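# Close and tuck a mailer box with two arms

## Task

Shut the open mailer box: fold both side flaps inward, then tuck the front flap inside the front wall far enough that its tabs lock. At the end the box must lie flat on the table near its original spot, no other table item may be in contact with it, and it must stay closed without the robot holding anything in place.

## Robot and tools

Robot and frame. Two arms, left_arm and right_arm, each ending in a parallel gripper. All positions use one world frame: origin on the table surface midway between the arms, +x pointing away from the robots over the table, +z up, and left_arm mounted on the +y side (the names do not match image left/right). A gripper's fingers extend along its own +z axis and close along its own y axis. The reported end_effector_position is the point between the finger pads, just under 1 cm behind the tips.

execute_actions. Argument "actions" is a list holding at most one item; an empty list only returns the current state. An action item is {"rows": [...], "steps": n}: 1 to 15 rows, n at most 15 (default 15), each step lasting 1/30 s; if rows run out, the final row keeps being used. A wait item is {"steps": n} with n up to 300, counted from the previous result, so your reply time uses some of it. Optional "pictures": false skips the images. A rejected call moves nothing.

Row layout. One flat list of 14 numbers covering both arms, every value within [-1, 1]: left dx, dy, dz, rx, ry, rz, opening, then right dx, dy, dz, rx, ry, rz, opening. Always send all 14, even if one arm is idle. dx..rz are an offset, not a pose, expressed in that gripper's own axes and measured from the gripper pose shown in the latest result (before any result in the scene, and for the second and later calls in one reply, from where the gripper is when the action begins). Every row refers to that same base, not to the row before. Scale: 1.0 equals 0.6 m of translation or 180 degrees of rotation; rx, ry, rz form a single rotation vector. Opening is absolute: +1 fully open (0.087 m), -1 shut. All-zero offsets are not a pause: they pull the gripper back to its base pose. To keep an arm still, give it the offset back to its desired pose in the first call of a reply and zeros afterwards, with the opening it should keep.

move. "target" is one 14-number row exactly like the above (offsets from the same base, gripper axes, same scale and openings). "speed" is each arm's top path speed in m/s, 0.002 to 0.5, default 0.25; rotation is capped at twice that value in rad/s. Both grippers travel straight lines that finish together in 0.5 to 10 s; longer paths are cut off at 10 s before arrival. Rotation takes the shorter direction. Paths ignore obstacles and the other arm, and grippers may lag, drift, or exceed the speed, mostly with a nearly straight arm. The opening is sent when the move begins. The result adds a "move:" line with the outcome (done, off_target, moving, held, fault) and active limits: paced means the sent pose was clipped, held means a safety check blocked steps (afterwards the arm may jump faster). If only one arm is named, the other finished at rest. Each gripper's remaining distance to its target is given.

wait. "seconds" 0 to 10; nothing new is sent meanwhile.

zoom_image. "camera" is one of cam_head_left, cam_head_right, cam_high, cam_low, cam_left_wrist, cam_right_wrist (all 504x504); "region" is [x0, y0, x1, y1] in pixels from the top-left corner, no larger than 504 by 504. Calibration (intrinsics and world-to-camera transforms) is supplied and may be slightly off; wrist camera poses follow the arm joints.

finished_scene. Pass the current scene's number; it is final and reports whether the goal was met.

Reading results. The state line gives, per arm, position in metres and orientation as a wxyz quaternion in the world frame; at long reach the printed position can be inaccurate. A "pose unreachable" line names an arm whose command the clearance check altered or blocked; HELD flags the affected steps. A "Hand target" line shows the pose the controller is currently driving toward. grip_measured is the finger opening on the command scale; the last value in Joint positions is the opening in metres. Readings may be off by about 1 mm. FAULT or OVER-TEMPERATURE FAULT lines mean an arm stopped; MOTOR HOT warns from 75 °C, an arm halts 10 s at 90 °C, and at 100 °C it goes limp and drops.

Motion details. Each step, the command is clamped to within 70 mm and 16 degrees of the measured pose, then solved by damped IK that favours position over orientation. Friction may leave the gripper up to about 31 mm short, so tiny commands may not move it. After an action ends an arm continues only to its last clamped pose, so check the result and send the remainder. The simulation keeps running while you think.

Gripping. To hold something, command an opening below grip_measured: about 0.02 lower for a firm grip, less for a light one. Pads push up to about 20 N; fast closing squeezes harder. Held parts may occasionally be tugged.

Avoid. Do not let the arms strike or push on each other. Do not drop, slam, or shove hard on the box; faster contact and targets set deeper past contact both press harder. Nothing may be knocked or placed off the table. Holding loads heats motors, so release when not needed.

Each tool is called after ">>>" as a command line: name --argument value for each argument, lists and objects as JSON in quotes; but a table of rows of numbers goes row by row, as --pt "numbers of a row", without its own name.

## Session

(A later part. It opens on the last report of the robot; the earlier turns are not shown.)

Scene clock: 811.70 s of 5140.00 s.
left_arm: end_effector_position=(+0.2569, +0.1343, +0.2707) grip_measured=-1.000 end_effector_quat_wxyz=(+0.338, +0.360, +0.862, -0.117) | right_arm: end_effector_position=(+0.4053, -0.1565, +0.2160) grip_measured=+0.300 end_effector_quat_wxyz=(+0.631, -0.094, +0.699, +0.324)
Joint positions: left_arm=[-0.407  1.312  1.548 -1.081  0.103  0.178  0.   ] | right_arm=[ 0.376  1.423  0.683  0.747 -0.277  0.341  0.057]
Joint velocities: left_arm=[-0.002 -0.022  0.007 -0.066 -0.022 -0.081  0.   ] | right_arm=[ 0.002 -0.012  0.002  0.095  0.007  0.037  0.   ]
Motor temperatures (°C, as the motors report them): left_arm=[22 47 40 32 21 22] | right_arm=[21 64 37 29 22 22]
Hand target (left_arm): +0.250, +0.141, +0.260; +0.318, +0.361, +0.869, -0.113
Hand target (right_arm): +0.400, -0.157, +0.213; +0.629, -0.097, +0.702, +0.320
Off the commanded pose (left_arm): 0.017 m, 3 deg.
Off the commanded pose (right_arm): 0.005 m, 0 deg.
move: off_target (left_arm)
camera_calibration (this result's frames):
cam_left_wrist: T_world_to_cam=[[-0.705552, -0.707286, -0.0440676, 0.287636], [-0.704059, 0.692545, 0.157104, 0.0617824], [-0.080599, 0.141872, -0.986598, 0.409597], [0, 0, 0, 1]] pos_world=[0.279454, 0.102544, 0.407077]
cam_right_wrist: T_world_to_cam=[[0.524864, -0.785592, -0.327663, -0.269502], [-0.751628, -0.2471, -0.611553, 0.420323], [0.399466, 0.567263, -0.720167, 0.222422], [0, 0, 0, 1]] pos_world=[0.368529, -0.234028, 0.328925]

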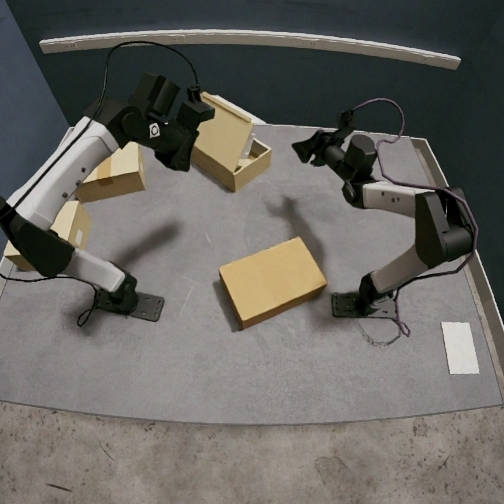

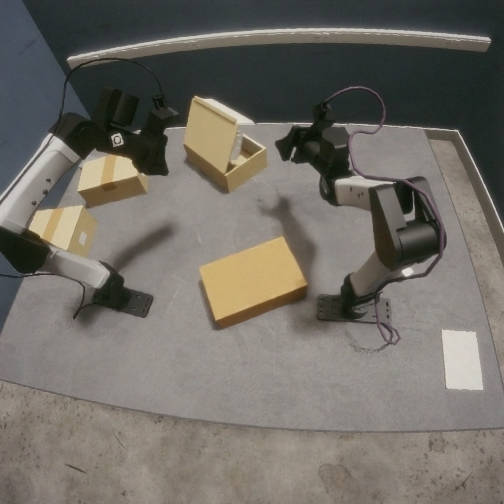

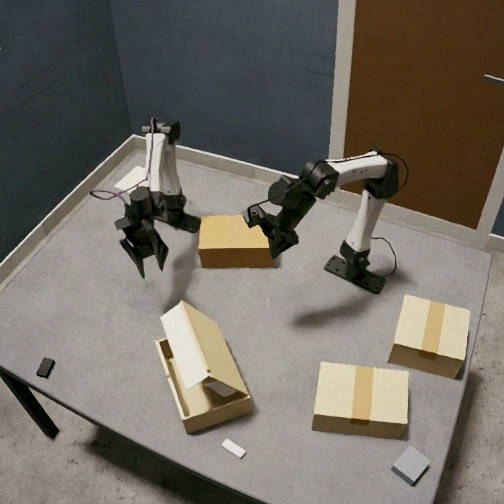

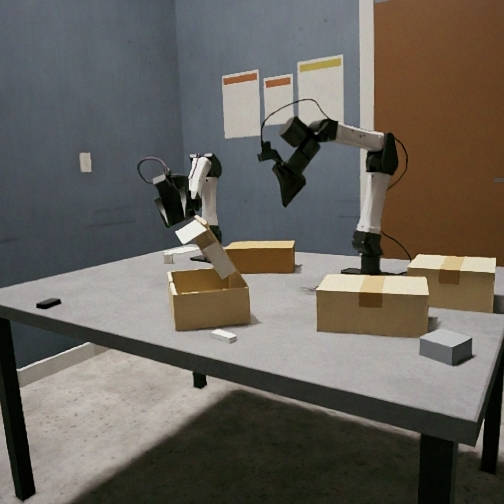

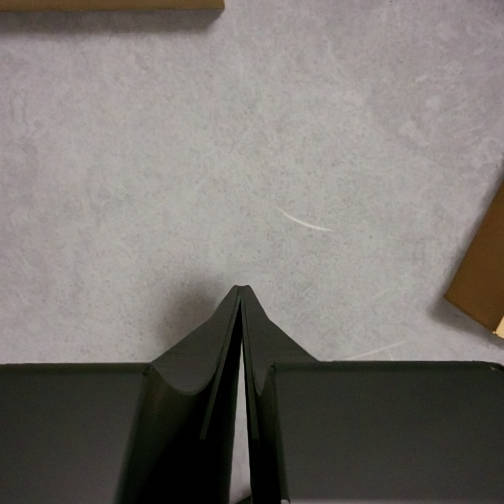

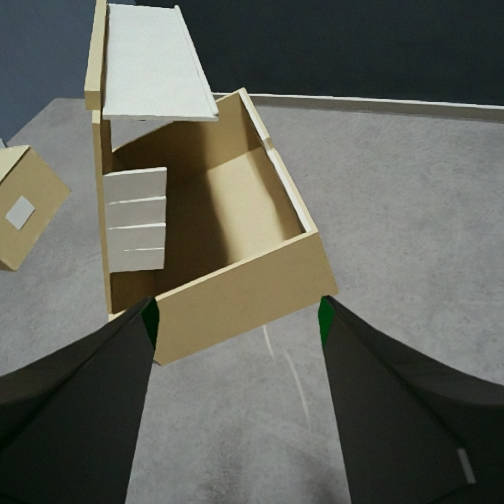

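>>> move --target '[0,0,0,0,0,0,-1,0,0,0,0,0,-0.108,0.3]'

>>> move --target '[0,0,0,0,0,0,-1,0,0,0,0,0.28,0,0.3]'

Scene clock: 818.10 s of 5140.00 s.
left_arm: end_effector_position=(+0.2568, +0.1343, +0.2707) grip_measured=-1.000 end_effector_quat_wxyz=(+0.338, +0.360, +0.861, -0.117) | right_arm: end_effector_position=(+0.4093, -0.1573, +0.2134) grip_measured=+0.300 end_effector_quat_wxyz=(+0.675, -0.207, +0.674, +0.216)
Joint positions: left_arm=[-0.407  1.312  1.548 -1.081  0.103  0.178  0.   ] | right_arm=[ 0.416  1.423  0.683  0.746 -0.237  0.014  0.057]
Joint velocities: left_arm=[-0.002 -0.007 -0.002  0.081 -0.037  0.095  0.   ] | right_arm=[ 0.017 -0.007 -0.012 -0.066 -0.037 -0.022 -0.   ]
Motor temperatures (°C, as the motors report them): left_arm=[22 45 39 32 21 22] | right_arm=[21 62 37 30 22 22]
Hand target (left_arm): +0.257, +0.134, +0.271; +0.338, +0.360, +0.862, -0.117
Hand target (right_arm): +0.406, -0.157, +0.216; +0.677, -0.211, +0.672, +0.212
Off the commanded pose (left_arm): 0.000 m, 0 deg.
Off the commanded pose (right_arm): 0.005 m, 1 deg.
After step 90, 2.17 s passed at rest.
move: done
camera_calibration (this result's frames):
cam_left_wrist: T_world_to_cam=[[-0.705932, -0.706909, -0.0440431, 0.287626], [-0.70369, 0.692931, 0.15706, 0.0616578], [-0.0805083, 0.141866, -0.986607, 0.409584], [0, 0, 0, 1]] pos_world=[0.279407, 0.102495, 0.407083]
cam_right_wrist: T_world_to_cam=[[0.554131, -0.832403, -0.00662427, -0.360863], [-0.633738, -0.416693, -0.651723, 0.355175], [0.539736, 0.365338, -0.758429, 0.138452], [0, 0, 0, 1]] pos_world=[0.350326, -0.202966, 0.334091]

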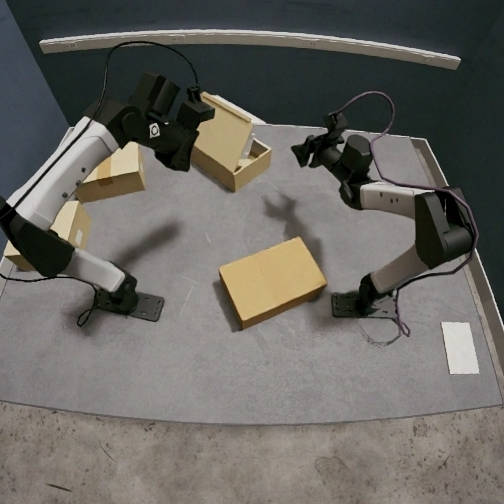

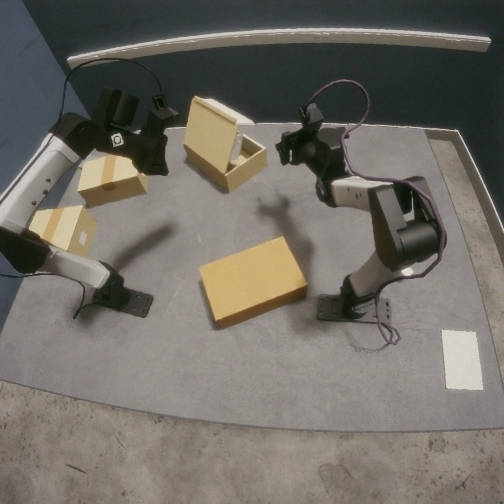

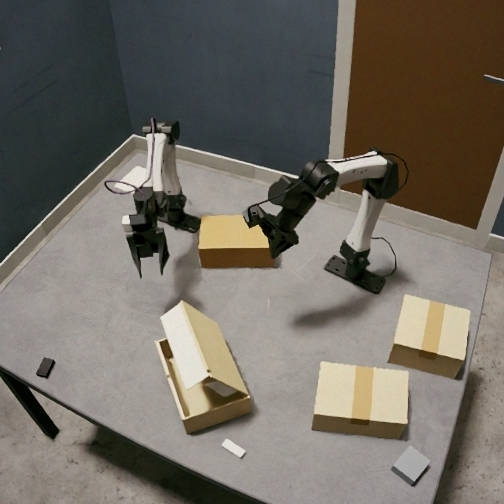

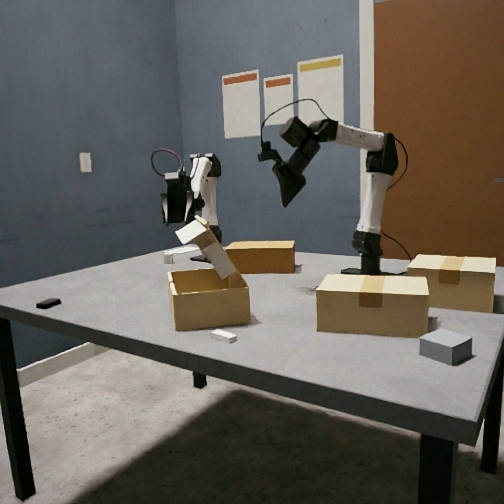

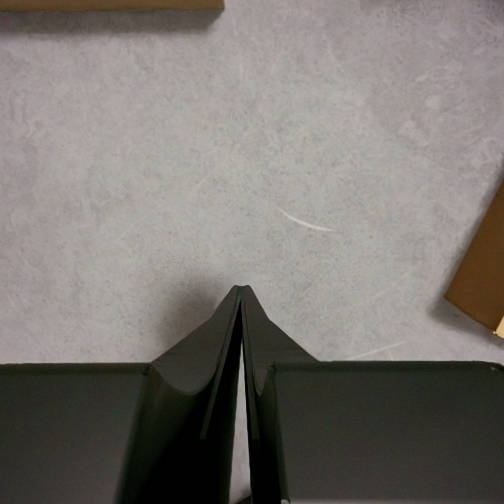

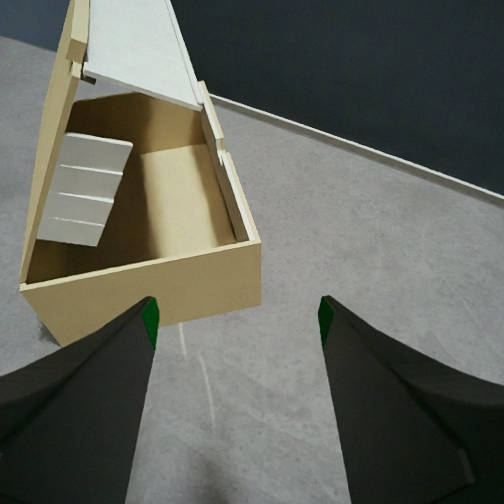

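Scene clock: 820.53 s of 5140.00 s.
left_arm: end_effector_position=(+0.2568, +0.1343, +0.2707) grip_measured=-1.000 end_effector_quat_wxyz=(+0.338, +0.360, +0.861, -0.117) | right_arm: end_effector_position=(+0.4080, -0.1602, +0.2153) grip_measured=+0.300 end_effector_quat_wxyz=(+0.326, -0.273, +0.897, +0.117)
Joint positions: left_arm=[-0.407  1.312  1.548 -1.081  0.103  0.178  0.   ] | right_arm=[ 0.458  1.777  1.779 -0.878 -0.147 -0.125  0.057]
Joint velocities: left_arm=[ 0.002  0.012  0.012 -0.022  0.022  0.022  0.   ] | right_arm=[-0.002  0.017 -0.007 -0.051 -0.007  0.051 -0.   ]
Motor temperatures (°C, as the motors report them): left_arm=[22 45 39 32 21 22] | right_arm=[21 61 37 30 22 22]
Hand target (left_arm): +0.257, +0.134, +0.271; +0.338, +0.360, +0.861, -0.117
Hand target (right_arm): +0.409, -0.157, +0.215; +0.323, -0.280, +0.897, +0.113
Off the commanded pose (left_arm): 0.000 m, 0 deg.
Off the commanded pose (right_arm): 0.004 m, 1 deg.
move: done
camera_calibration (this result's frames):
cam_left_wrist: T_world_to_cam=[[-0.705932, -0.706909, -0.0440431, 0.287626], [-0.70369, 0.692931, 0.15706, 0.0616578], [-0.0805083, 0.141866, -0.986607, 0.409584], [0, 0, 0, 1]] pos_world=[0.279407, 0.102495, 0.407083]
cam_right_wrist: T_world_to_cam=[[0.55991, -0.828453, -0.01285, -0.362955], [-0.816997, -0.554616, 0.157852, 0.232801], [-0.1379, -0.0778844, -0.987379, 0.396456], [0, 0, 0, 1]] pos_world=[0.448091, -0.140698, 0.35004]

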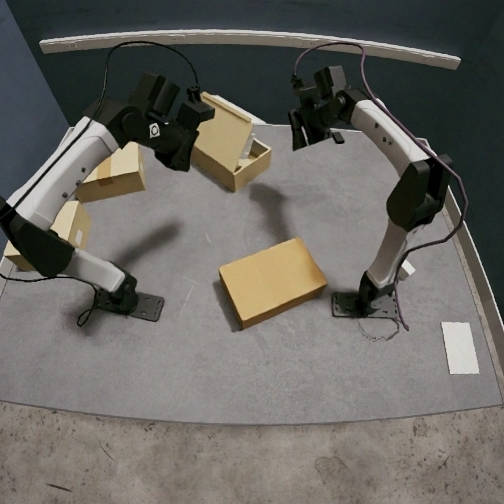

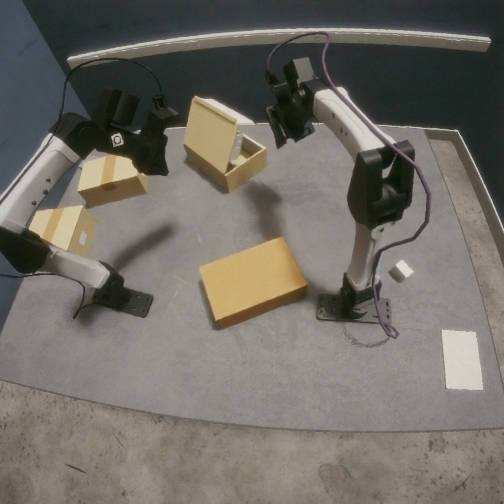

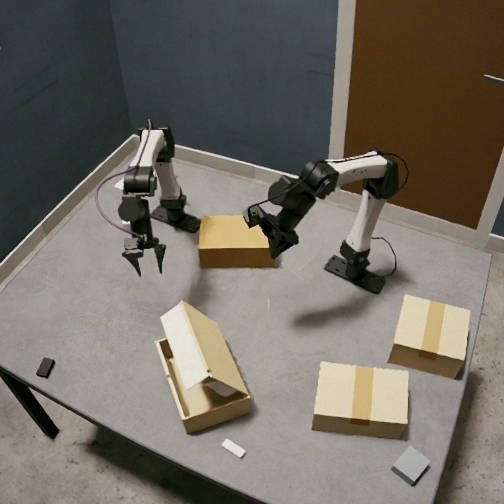

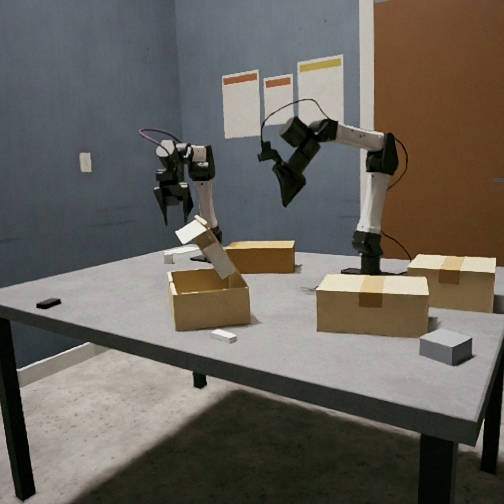

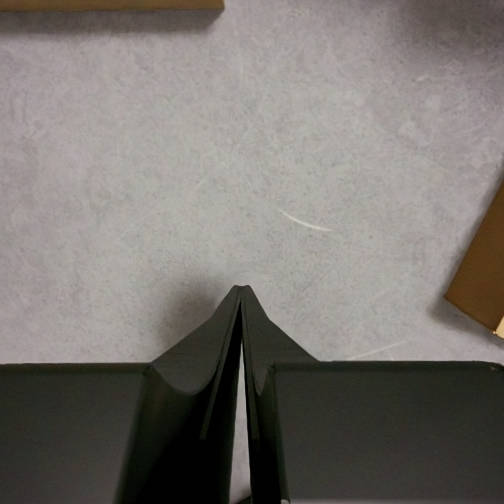

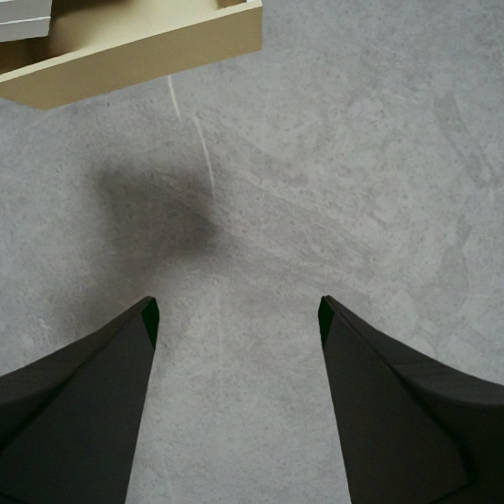

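>>> execute_actions --actions '[]'

Scene clock: 828.17 s of 5140.00 s.
left_arm: end_effector_position=(+0.2568, +0.1343, +0.2707) grip_measured=-1.000 end_effector_quat_wxyz=(+0.338, +0.360, +0.861, -0.117) | right_arm: end_effector_position=(+0.4076, -0.1605, +0.2151) grip_measured=+0.300 end_effector_quat_wxyz=(+0.325, -0.273, +0.898, +0.117)
Joint positions: left_arm=[-0.407  1.312  1.548 -1.081  0.103  0.178  0.   ] | right_arm=[ 0.458  1.777  1.78  -0.88  -0.147 -0.125  0.057]
Joint velocities: left_arm=[-0.012 -0.027 -0.017 -0.066 -0.081  0.037  0.   ] | right_arm=[ 0.007 -0.027 -0.002  0.037 -0.022  0.051  0.001]
Motor temperatures (°C, as the motors report them): left_arm=[22 43 39 32 21 22] | right_arm=[21 58 38 30 22 22]
Hand target (left_arm): +0.257, +0.134, +0.271; +0.338, +0.360, +0.861, -0.117
Hand target (right_arm): +0.409, -0.157, +0.215; +0.323, -0.280, +0.897, +0.113
Off the commanded pose (left_arm): 0.000 m, 0 deg.
Off the commanded pose (right_arm): 0.004 m, 1 deg.
Steps of this call (steps 1 to 90: nothing new was sent; then 4.63 s passed at rest). Readings (end_effector_position):
1: left_arm (+0.2568, +0.1343, +0.2707) | right_arm (+0.4080, -0.1602, +0.2154)
2: left_arm (+0.2568, +0.1343, +0.2707) | right_arm (+0.4080, -0.1603, +0.2154)
4: left_arm (+0.2568, +0.1343, +0.2707) | right_arm (+0.4078, -0.1603, +0.2153)
8: left_arm (+0.2568, +0.1343, +0.2707) | right_arm (+0.4077, -0.1604, +0.2152)
90: the state above
camera_calibration (this result's frames):
cam_left_wrist: T_world_to_cam=[[-0.705932, -0.706909, -0.0440431, 0.287626], [-0.70369, 0.692931, 0.15706, 0.0616578], [-0.0805083, 0.141866, -0.986607, 0.409584], [0, 0, 0, 1]] pos_world=[0.279407, 0.102495, 0.407083]
cam_right_wrist: T_world_to_cam=[[0.559925, -0.828446, -0.012727, -0.362977], [-0.81668, -0.554433, 0.160115, 0.231734], [-0.139703, -0.0792588, -0.987016, 0.396609], [0, 0, 0, 1]] pos_world=[0.4479, -0.140791, 0.349736]

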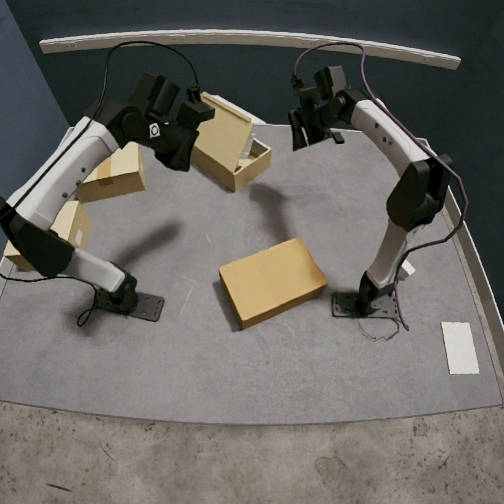

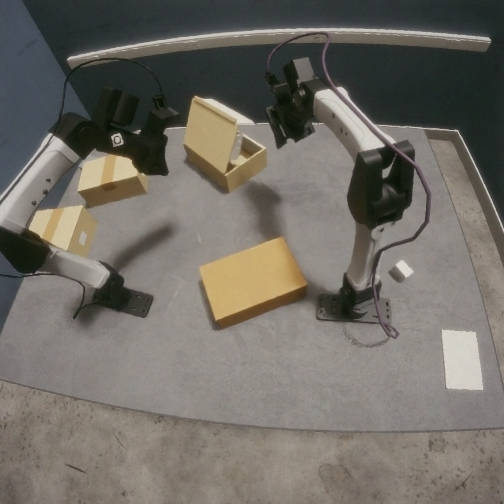

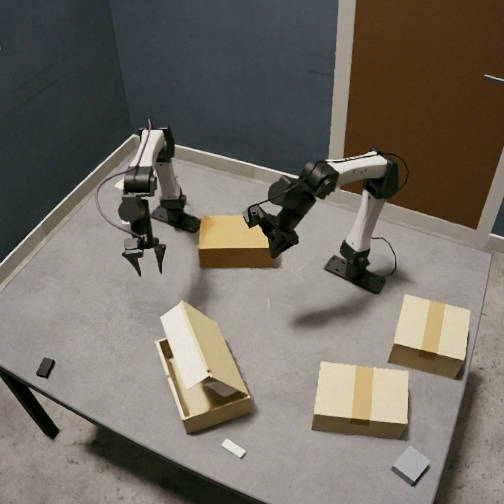

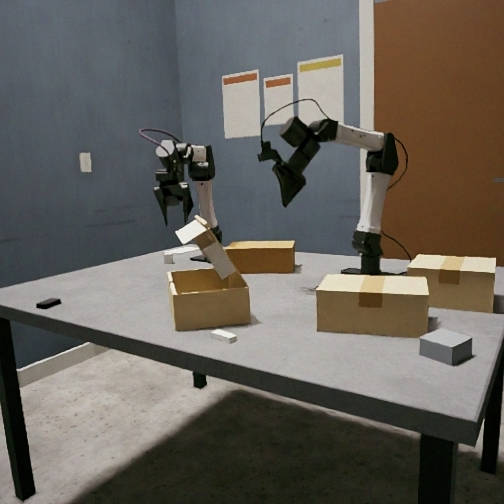

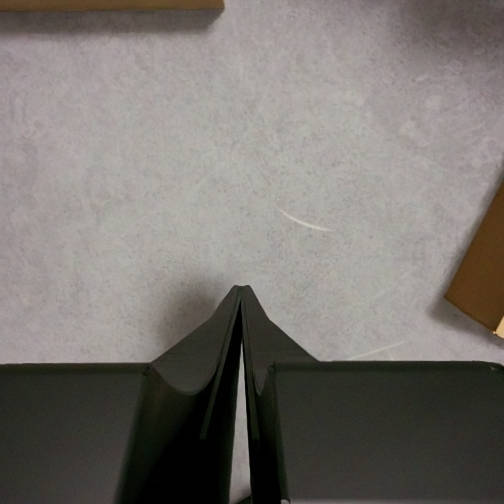

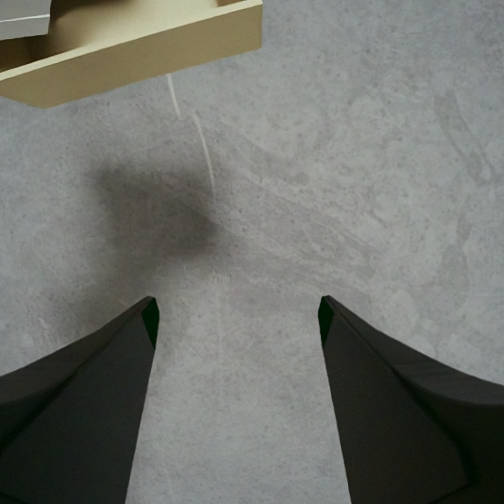

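>>> move --target '[0,0,0,0,0,0,-1,-0.062,-0.013,0.175,0,0,0,0.3]' --speed 0.15

Scene clock: 832.67 s of 5140.00 s.
left_arm: end_effector_position=(+0.2568, +0.1343, +0.2707) grip_measured=-1.000 end_effector_quat_wxyz=(+0.338, +0.360, +0.861, -0.117) | right_arm: end_effector_position=(+0.4872, -0.1174, +0.1544) grip_measured=+0.300 end_effector_quat_wxyz=(+0.314, -0.275, +0.901, +0.116)
Joint positions: left_arm=[-0.407  1.312  1.548 -1.081  0.103  0.178  0.   ] | right_arm=[ 0.474  2.154  2.077 -0.823 -0.139 -0.116  0.057]
Joint velocities: left_arm=[-0.007 -0.012  0.007  0.081 -0.081  0.037  0.   ] | right_arm=[-0.002 -0.017 -0.002  0.037 -0.007  0.007 -0.001]
Motor temperatures (°C, as the motors report them): left_arm=[22 42 39 32 21 22] | right_arm=[21 57 38 30 22 22]
Hand target (left_arm): +0.257, +0.134, +0.271; +0.338, +0.360, +0.861, -0.117
Hand target (right_arm): +0.491, -0.112, +0.161; +0.326, -0.273, +0.898, +0.117
Off the commanded pose (left_arm): 0.000 m, 0 deg.
Off the commanded pose (right_arm): 0.009 m, 1 deg.
After step 90, 0.17 s passed at rest.
move: done
camera_calibration (this result's frames):
cam_left_wrist: T_world_to_cam=[[-0.705932, -0.706909, -0.0440431, 0.287626], [-0.70369, 0.692931, 0.15706, 0.0616578], [-0.0805083, 0.141866, -0.986607, 0.409584], [0, 0, 0, 1]] pos_world=[0.279407, 0.102495, 0.407083]
cam_right_wrist: T_world_to_cam=[[0.562675, -0.826522, -0.0160839, -0.373235], [-0.810954, -0.555644, 0.183341, 0.323804], [-0.160472, -0.0901179, -0.982918, 0.359438], [0, 0, 0, 1]] pos_world=[0.53028, -0.096175, 0.287928]

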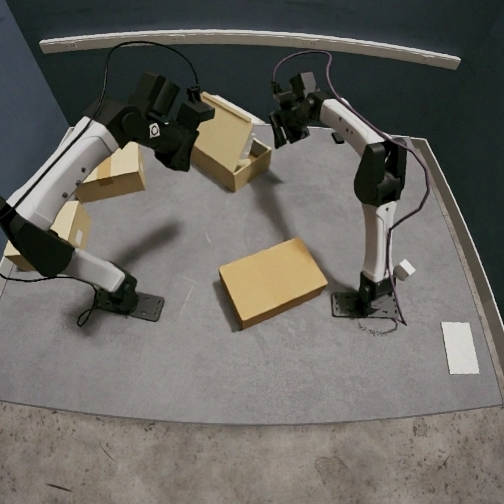

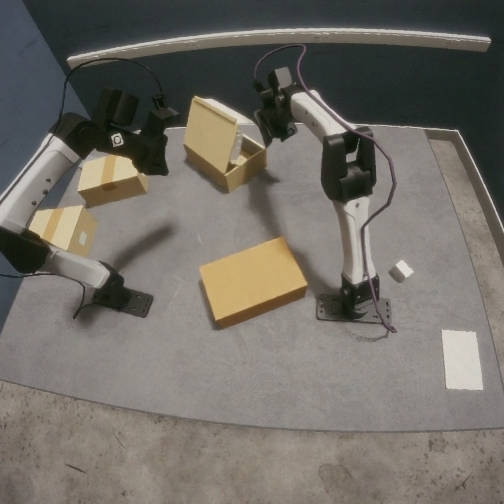

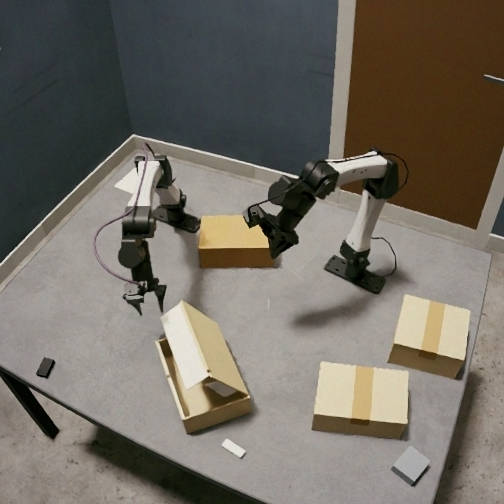

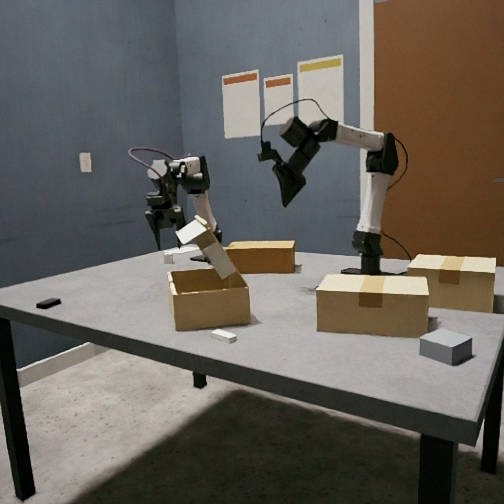

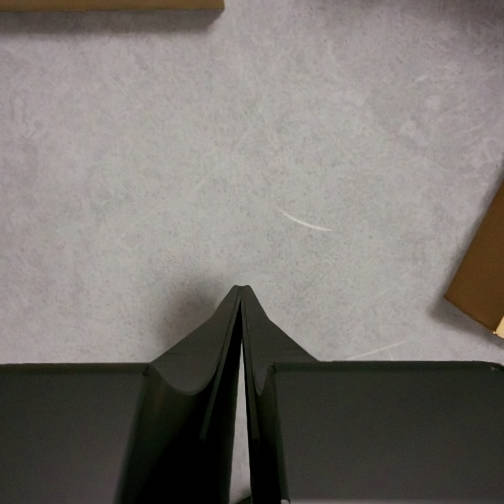

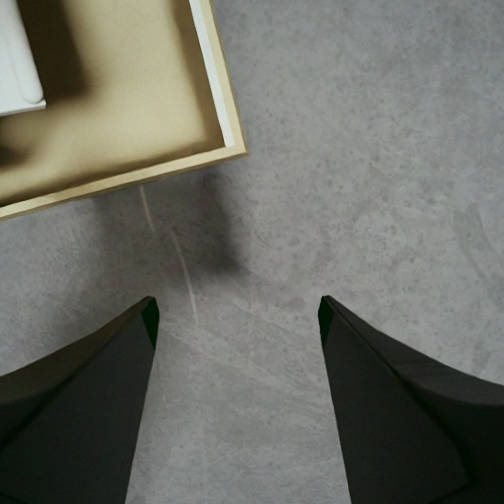

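>>> move --target '[0,0,0,0,0,0,-1,-0.087,0.015,0.075,0,0,0,0.3]' --speed 0.1

Scene clock: 836.23 s of 5140.00 s.
left_arm: end_effector_position=(+0.2568, +0.1343, +0.2707) grip_measured=-1.000 end_effector_quat_wxyz=(+0.338, +0.360, +0.861, -0.117) | right_arm: end_effector_position=(+0.5424, -0.0742, +0.1541) grip_measured=+0.300 end_effector_quat_wxyz=(+0.342, -0.274, +0.891, +0.121)
Joint positions: left_arm=[-0.407  1.312  1.548 -1.081  0.103  0.178  0.   ] | right_arm=[ 0.505  2.593  2.828 -1.071 -0.12  -0.092  0.057]
Joint velocities: left_arm=[-0.012 -0.012 -0.022 -0.022  0.066  0.007  0.   ] | right_arm=[ 0.002 -0.002 -0.002 -0.081 -0.022  0.037 -0.001]
Motor temperatures (°C, as the motors report them): left_arm=[22 41 39 32 21 22] | right_arm=[21 57 39 30 22 22]
Hand target (left_arm): +0.257, +0.134, +0.271; +0.338, +0.360, +0.861, -0.117
Hand target (right_arm): +0.540, -0.071, +0.154; +0.339, -0.272, +0.892, +0.120
Off the commanded pose (left_arm): 0.000 m, 0 deg.
Off the commanded pose (right_arm): 0.005 m, 3 deg.
elbow stopped short (right arm): the move would have taken joint 3 (elbow) straighter than the controller allows; a more bent joint 3 avoids this.
move: off_target (right_arm)
camera_calibration (this result's frames):
cam_left_wrist: T_world_to_cam=[[-0.705932, -0.706909, -0.0440431, 0.287626], [-0.70369, 0.692931, 0.15706, 0.0616578], [-0.0805083, 0.141866, -0.986607, 0.409584], [0, 0, 0, 1]] pos_world=[0.279407, 0.102495, 0.407083]
cam_right_wrist: T_world_to_cam=[[0.563496, -0.826075, -0.00850295, -0.370235], [-0.819096, -0.560014, 0.124364, 0.405839], [-0.107496, -0.0631138, -0.9922, 0.34654], [0, 0, 0, 1]] pos_world=[0.578299, -0.0566952, 0.290217]

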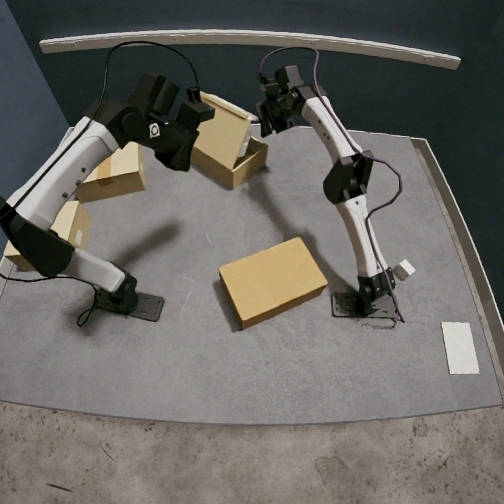

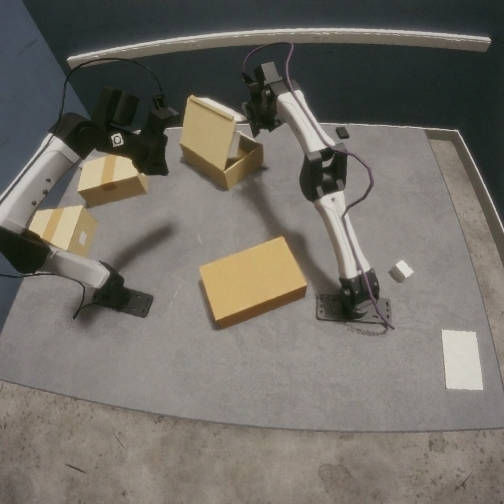

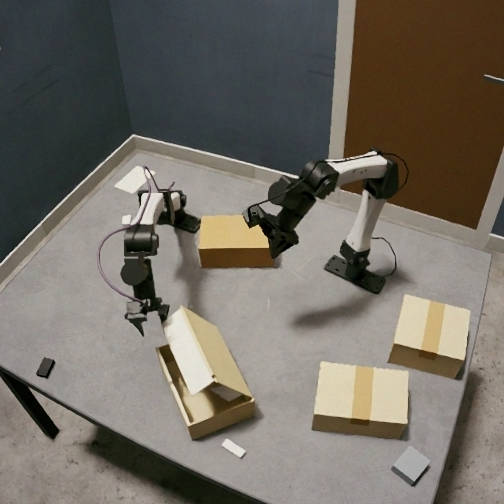

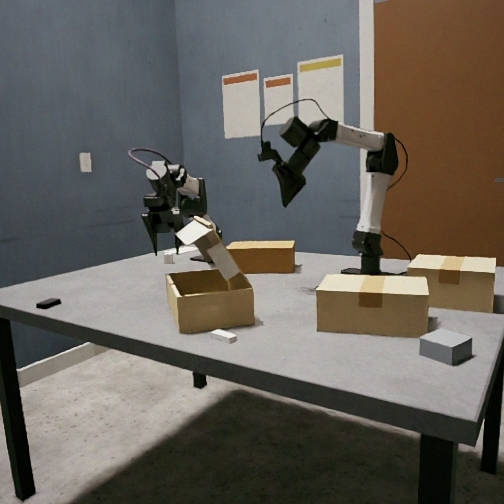

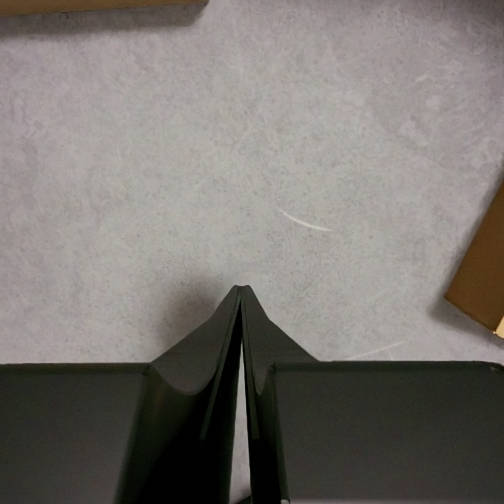

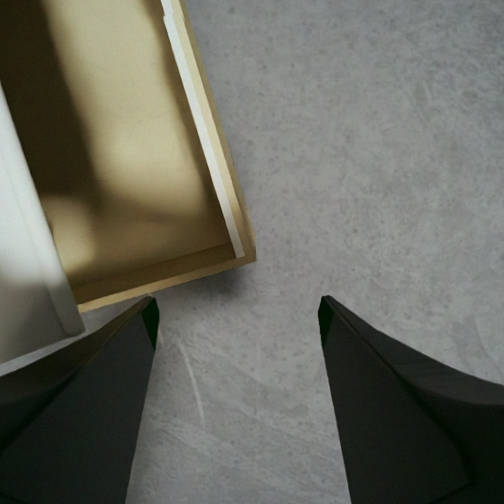

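>>> move --target '[0,0,0,0,0,0,-1,0,0,0.16,0,0,0,0.3]' --speed 0.08

Scene clock: 841.67 s of 5140.00 s.
left_arm: end_effector_position=(+0.2568, +0.1343, +0.2707) grip_measured=-1.000 end_effector_quat_wxyz=(+0.338, +0.360, +0.861, -0.117) | right_arm: end_effector_position=(+0.5976, -0.0420, +0.1043) grip_measured=+0.300 end_effector_quat_wxyz=(+0.409, -0.265, +0.863, +0.133)
Joint positions: left_arm=[-0.407  1.312  1.548 -1.081  0.103  0.178  0.   ] | right_arm=[ 0.512  2.755  2.842 -0.774 -0.114 -0.076  0.057]
Joint velocities: left_arm=[-0.012 -0.017  0.002 -0.051  0.051  0.066  0.   ] | right_arm=[-0.007 -0.012 -0.027  0.007 -0.081 -0.022  0.001]
Motor temperatures (°C, as the motors report them): left_arm=[22 40 39 32 21 22] | right_arm=[21 58 39 30 22 22]
Hand target (left_arm): +0.257, +0.134, +0.271; +0.338, +0.360, +0.861, -0.117
Hand target (right_arm): +0.595, -0.037, +0.084; +0.395, -0.266, +0.870, +0.130
Off the commanded pose (left_arm): 0.000 m, 0 deg.
Off the commanded pose (right_arm): 0.022 m, 8 deg.
elbow stopped short (right arm): the move would have taken joint 3 (elbow) straighter than the controller allows; a more bent joint 3 avoids this.
After step 90, 0.77 s passed at rest.
move: off_target (right_arm)
camera_calibration (this result's frames):
cam_left_wrist: T_world_to_cam=[[-0.705932, -0.706909, -0.0440431, 0.287626], [-0.70369, 0.692931, 0.15706, 0.0616578], [-0.0805083, 0.141866, -0.986607, 0.409584], [0, 0, 0, 1]] pos_world=[0.279407, 0.102495, 0.407083]
cam_right_wrist: T_world_to_cam=[[0.556776, -0.830654, 0.00389482, -0.372634], [-0.830398, -0.556711, -0.0226183, 0.497485], [0.0209563, 0.00935909, -0.999737, 0.232176], [0, 0, 0, 1]] pos_world=[0.615719, -0.0347475, 0.244818]

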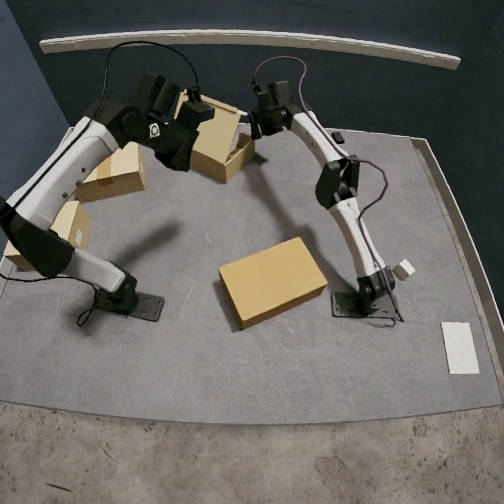

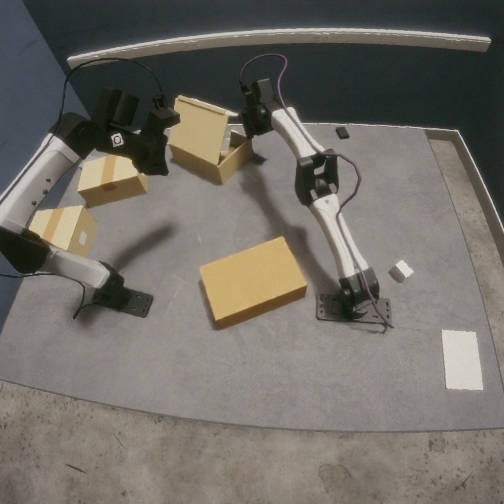

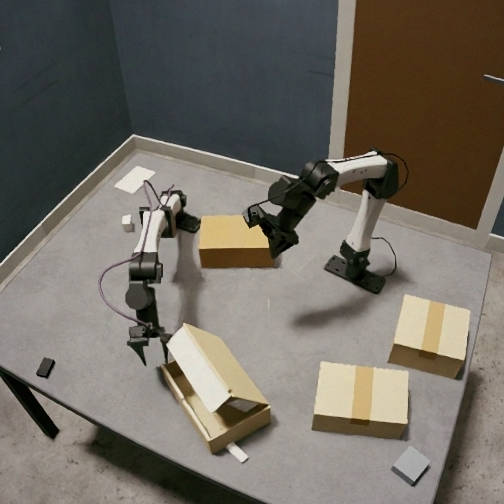

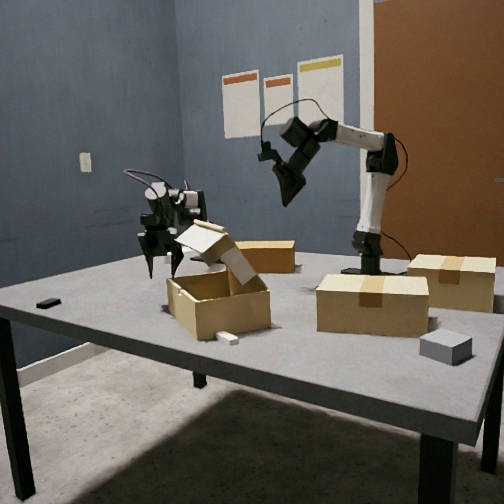

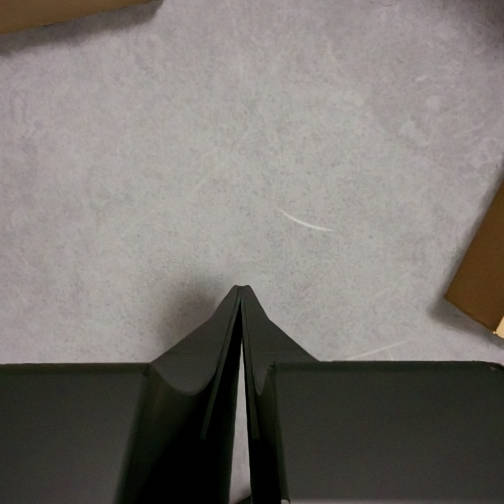

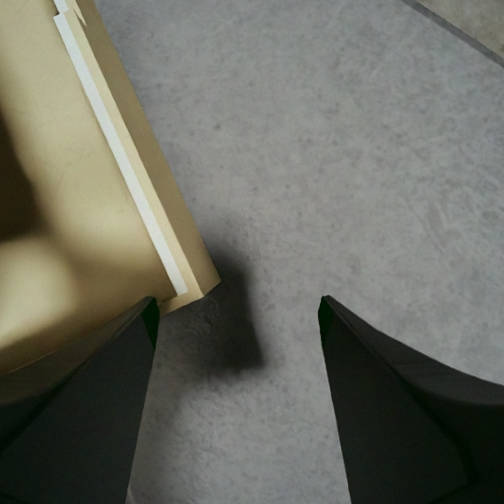

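>>> move --target '[0,0,0,0,0,0,-1,-0.03,0.075,-0.13,0,-0.083,0,-1]' --speed 0.1

Scene clock: 850.57 s of 5140.00 s.
left_arm: end_effector_position=(+0.2568, +0.1343, +0.2707) grip_measured=-1.000 end_effector_quat_wxyz=(+0.338, +0.360, +0.861, -0.117) | right_arm: end_effector_position=(+0.5329, -0.0359, +0.1575) grip_measured=-0.985 end_effector_quat_wxyz=(+0.507, -0.251, +0.808, +0.161)
Joint positions: left_arm=[-0.407  1.312  1.548 -1.081  0.103  0.178  0.   ] | right_arm=[ 0.577  2.13   1.754 -0.074 -0.069 -0.027  0.001]
Joint velocities: left_arm=[ 0.007 -0.012  0.012  0.022  0.037 -0.081  0.   ] | right_arm=[-0.002 -0.007  0.012 -0.022 -0.007  0.095  0.001]
Motor temperatures (°C, as the motors report them): left_arm=[22 39 39 32 21 22] | right_arm=[21 59 39 31 22 22]
Hand target (left_arm): +0.257, +0.134, +0.271; +0.338, +0.360, +0.861, -0.117
Hand target (right_arm): +0.531, -0.034, +0.166; +0.518, -0.246, +0.803, +0.165
Off the commanded pose (left_arm): 0.000 m, 0 deg.
Off the commanded pose (right_arm): 0.011 m, 2 deg.
After step 90, 4.10 s passed at rest.
move: off_target (right_arm)
camera_calibration (this result's frames):
cam_left_wrist: T_world_to_cam=[[-0.705932, -0.706909, -0.0440431, 0.287626], [-0.70369, 0.692931, 0.15706, 0.0616578], [-0.0805083, 0.141866, -0.986607, 0.409584], [0, 0, 0, 1]] pos_world=[0.279407, 0.102495, 0.407083]
cam_right_wrist: T_world_to_cam=[[0.556745, -0.830643, 0.00815341, -0.332367], [-0.80239, -0.540296, -0.253476, 0.470373], [0.214954, 0.134579, -0.967307, 0.182647], [0, 0, 0, 1]] pos_world=[0.523206, -0.0465183, 0.298614]

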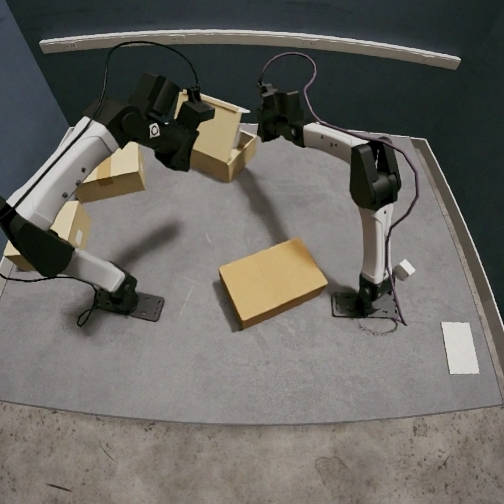

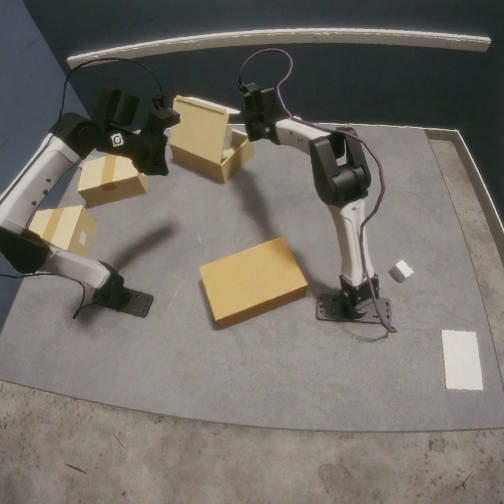

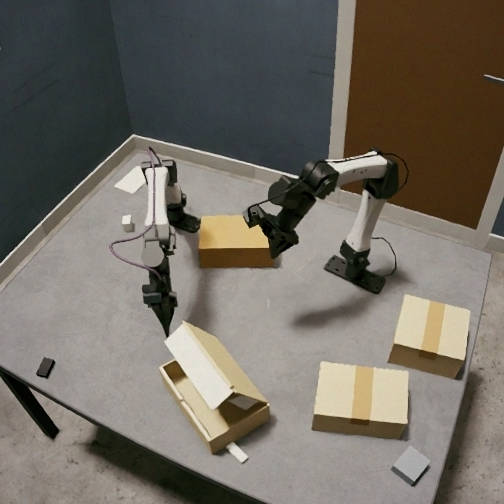

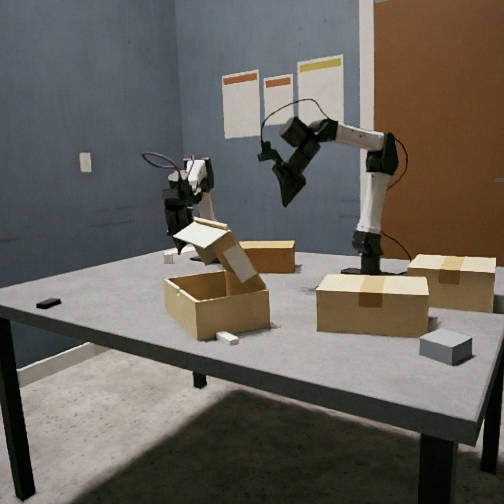

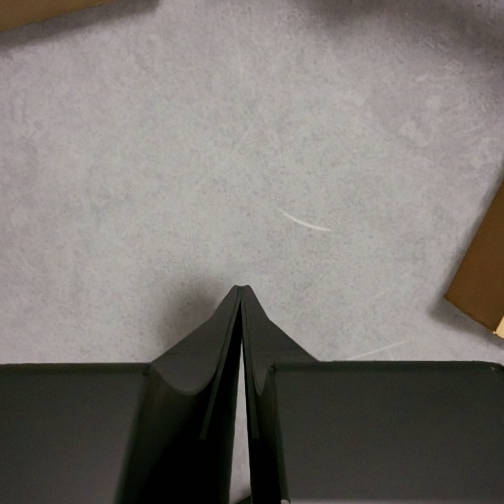

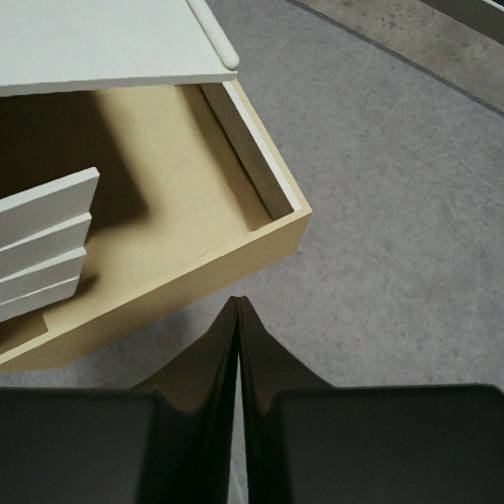

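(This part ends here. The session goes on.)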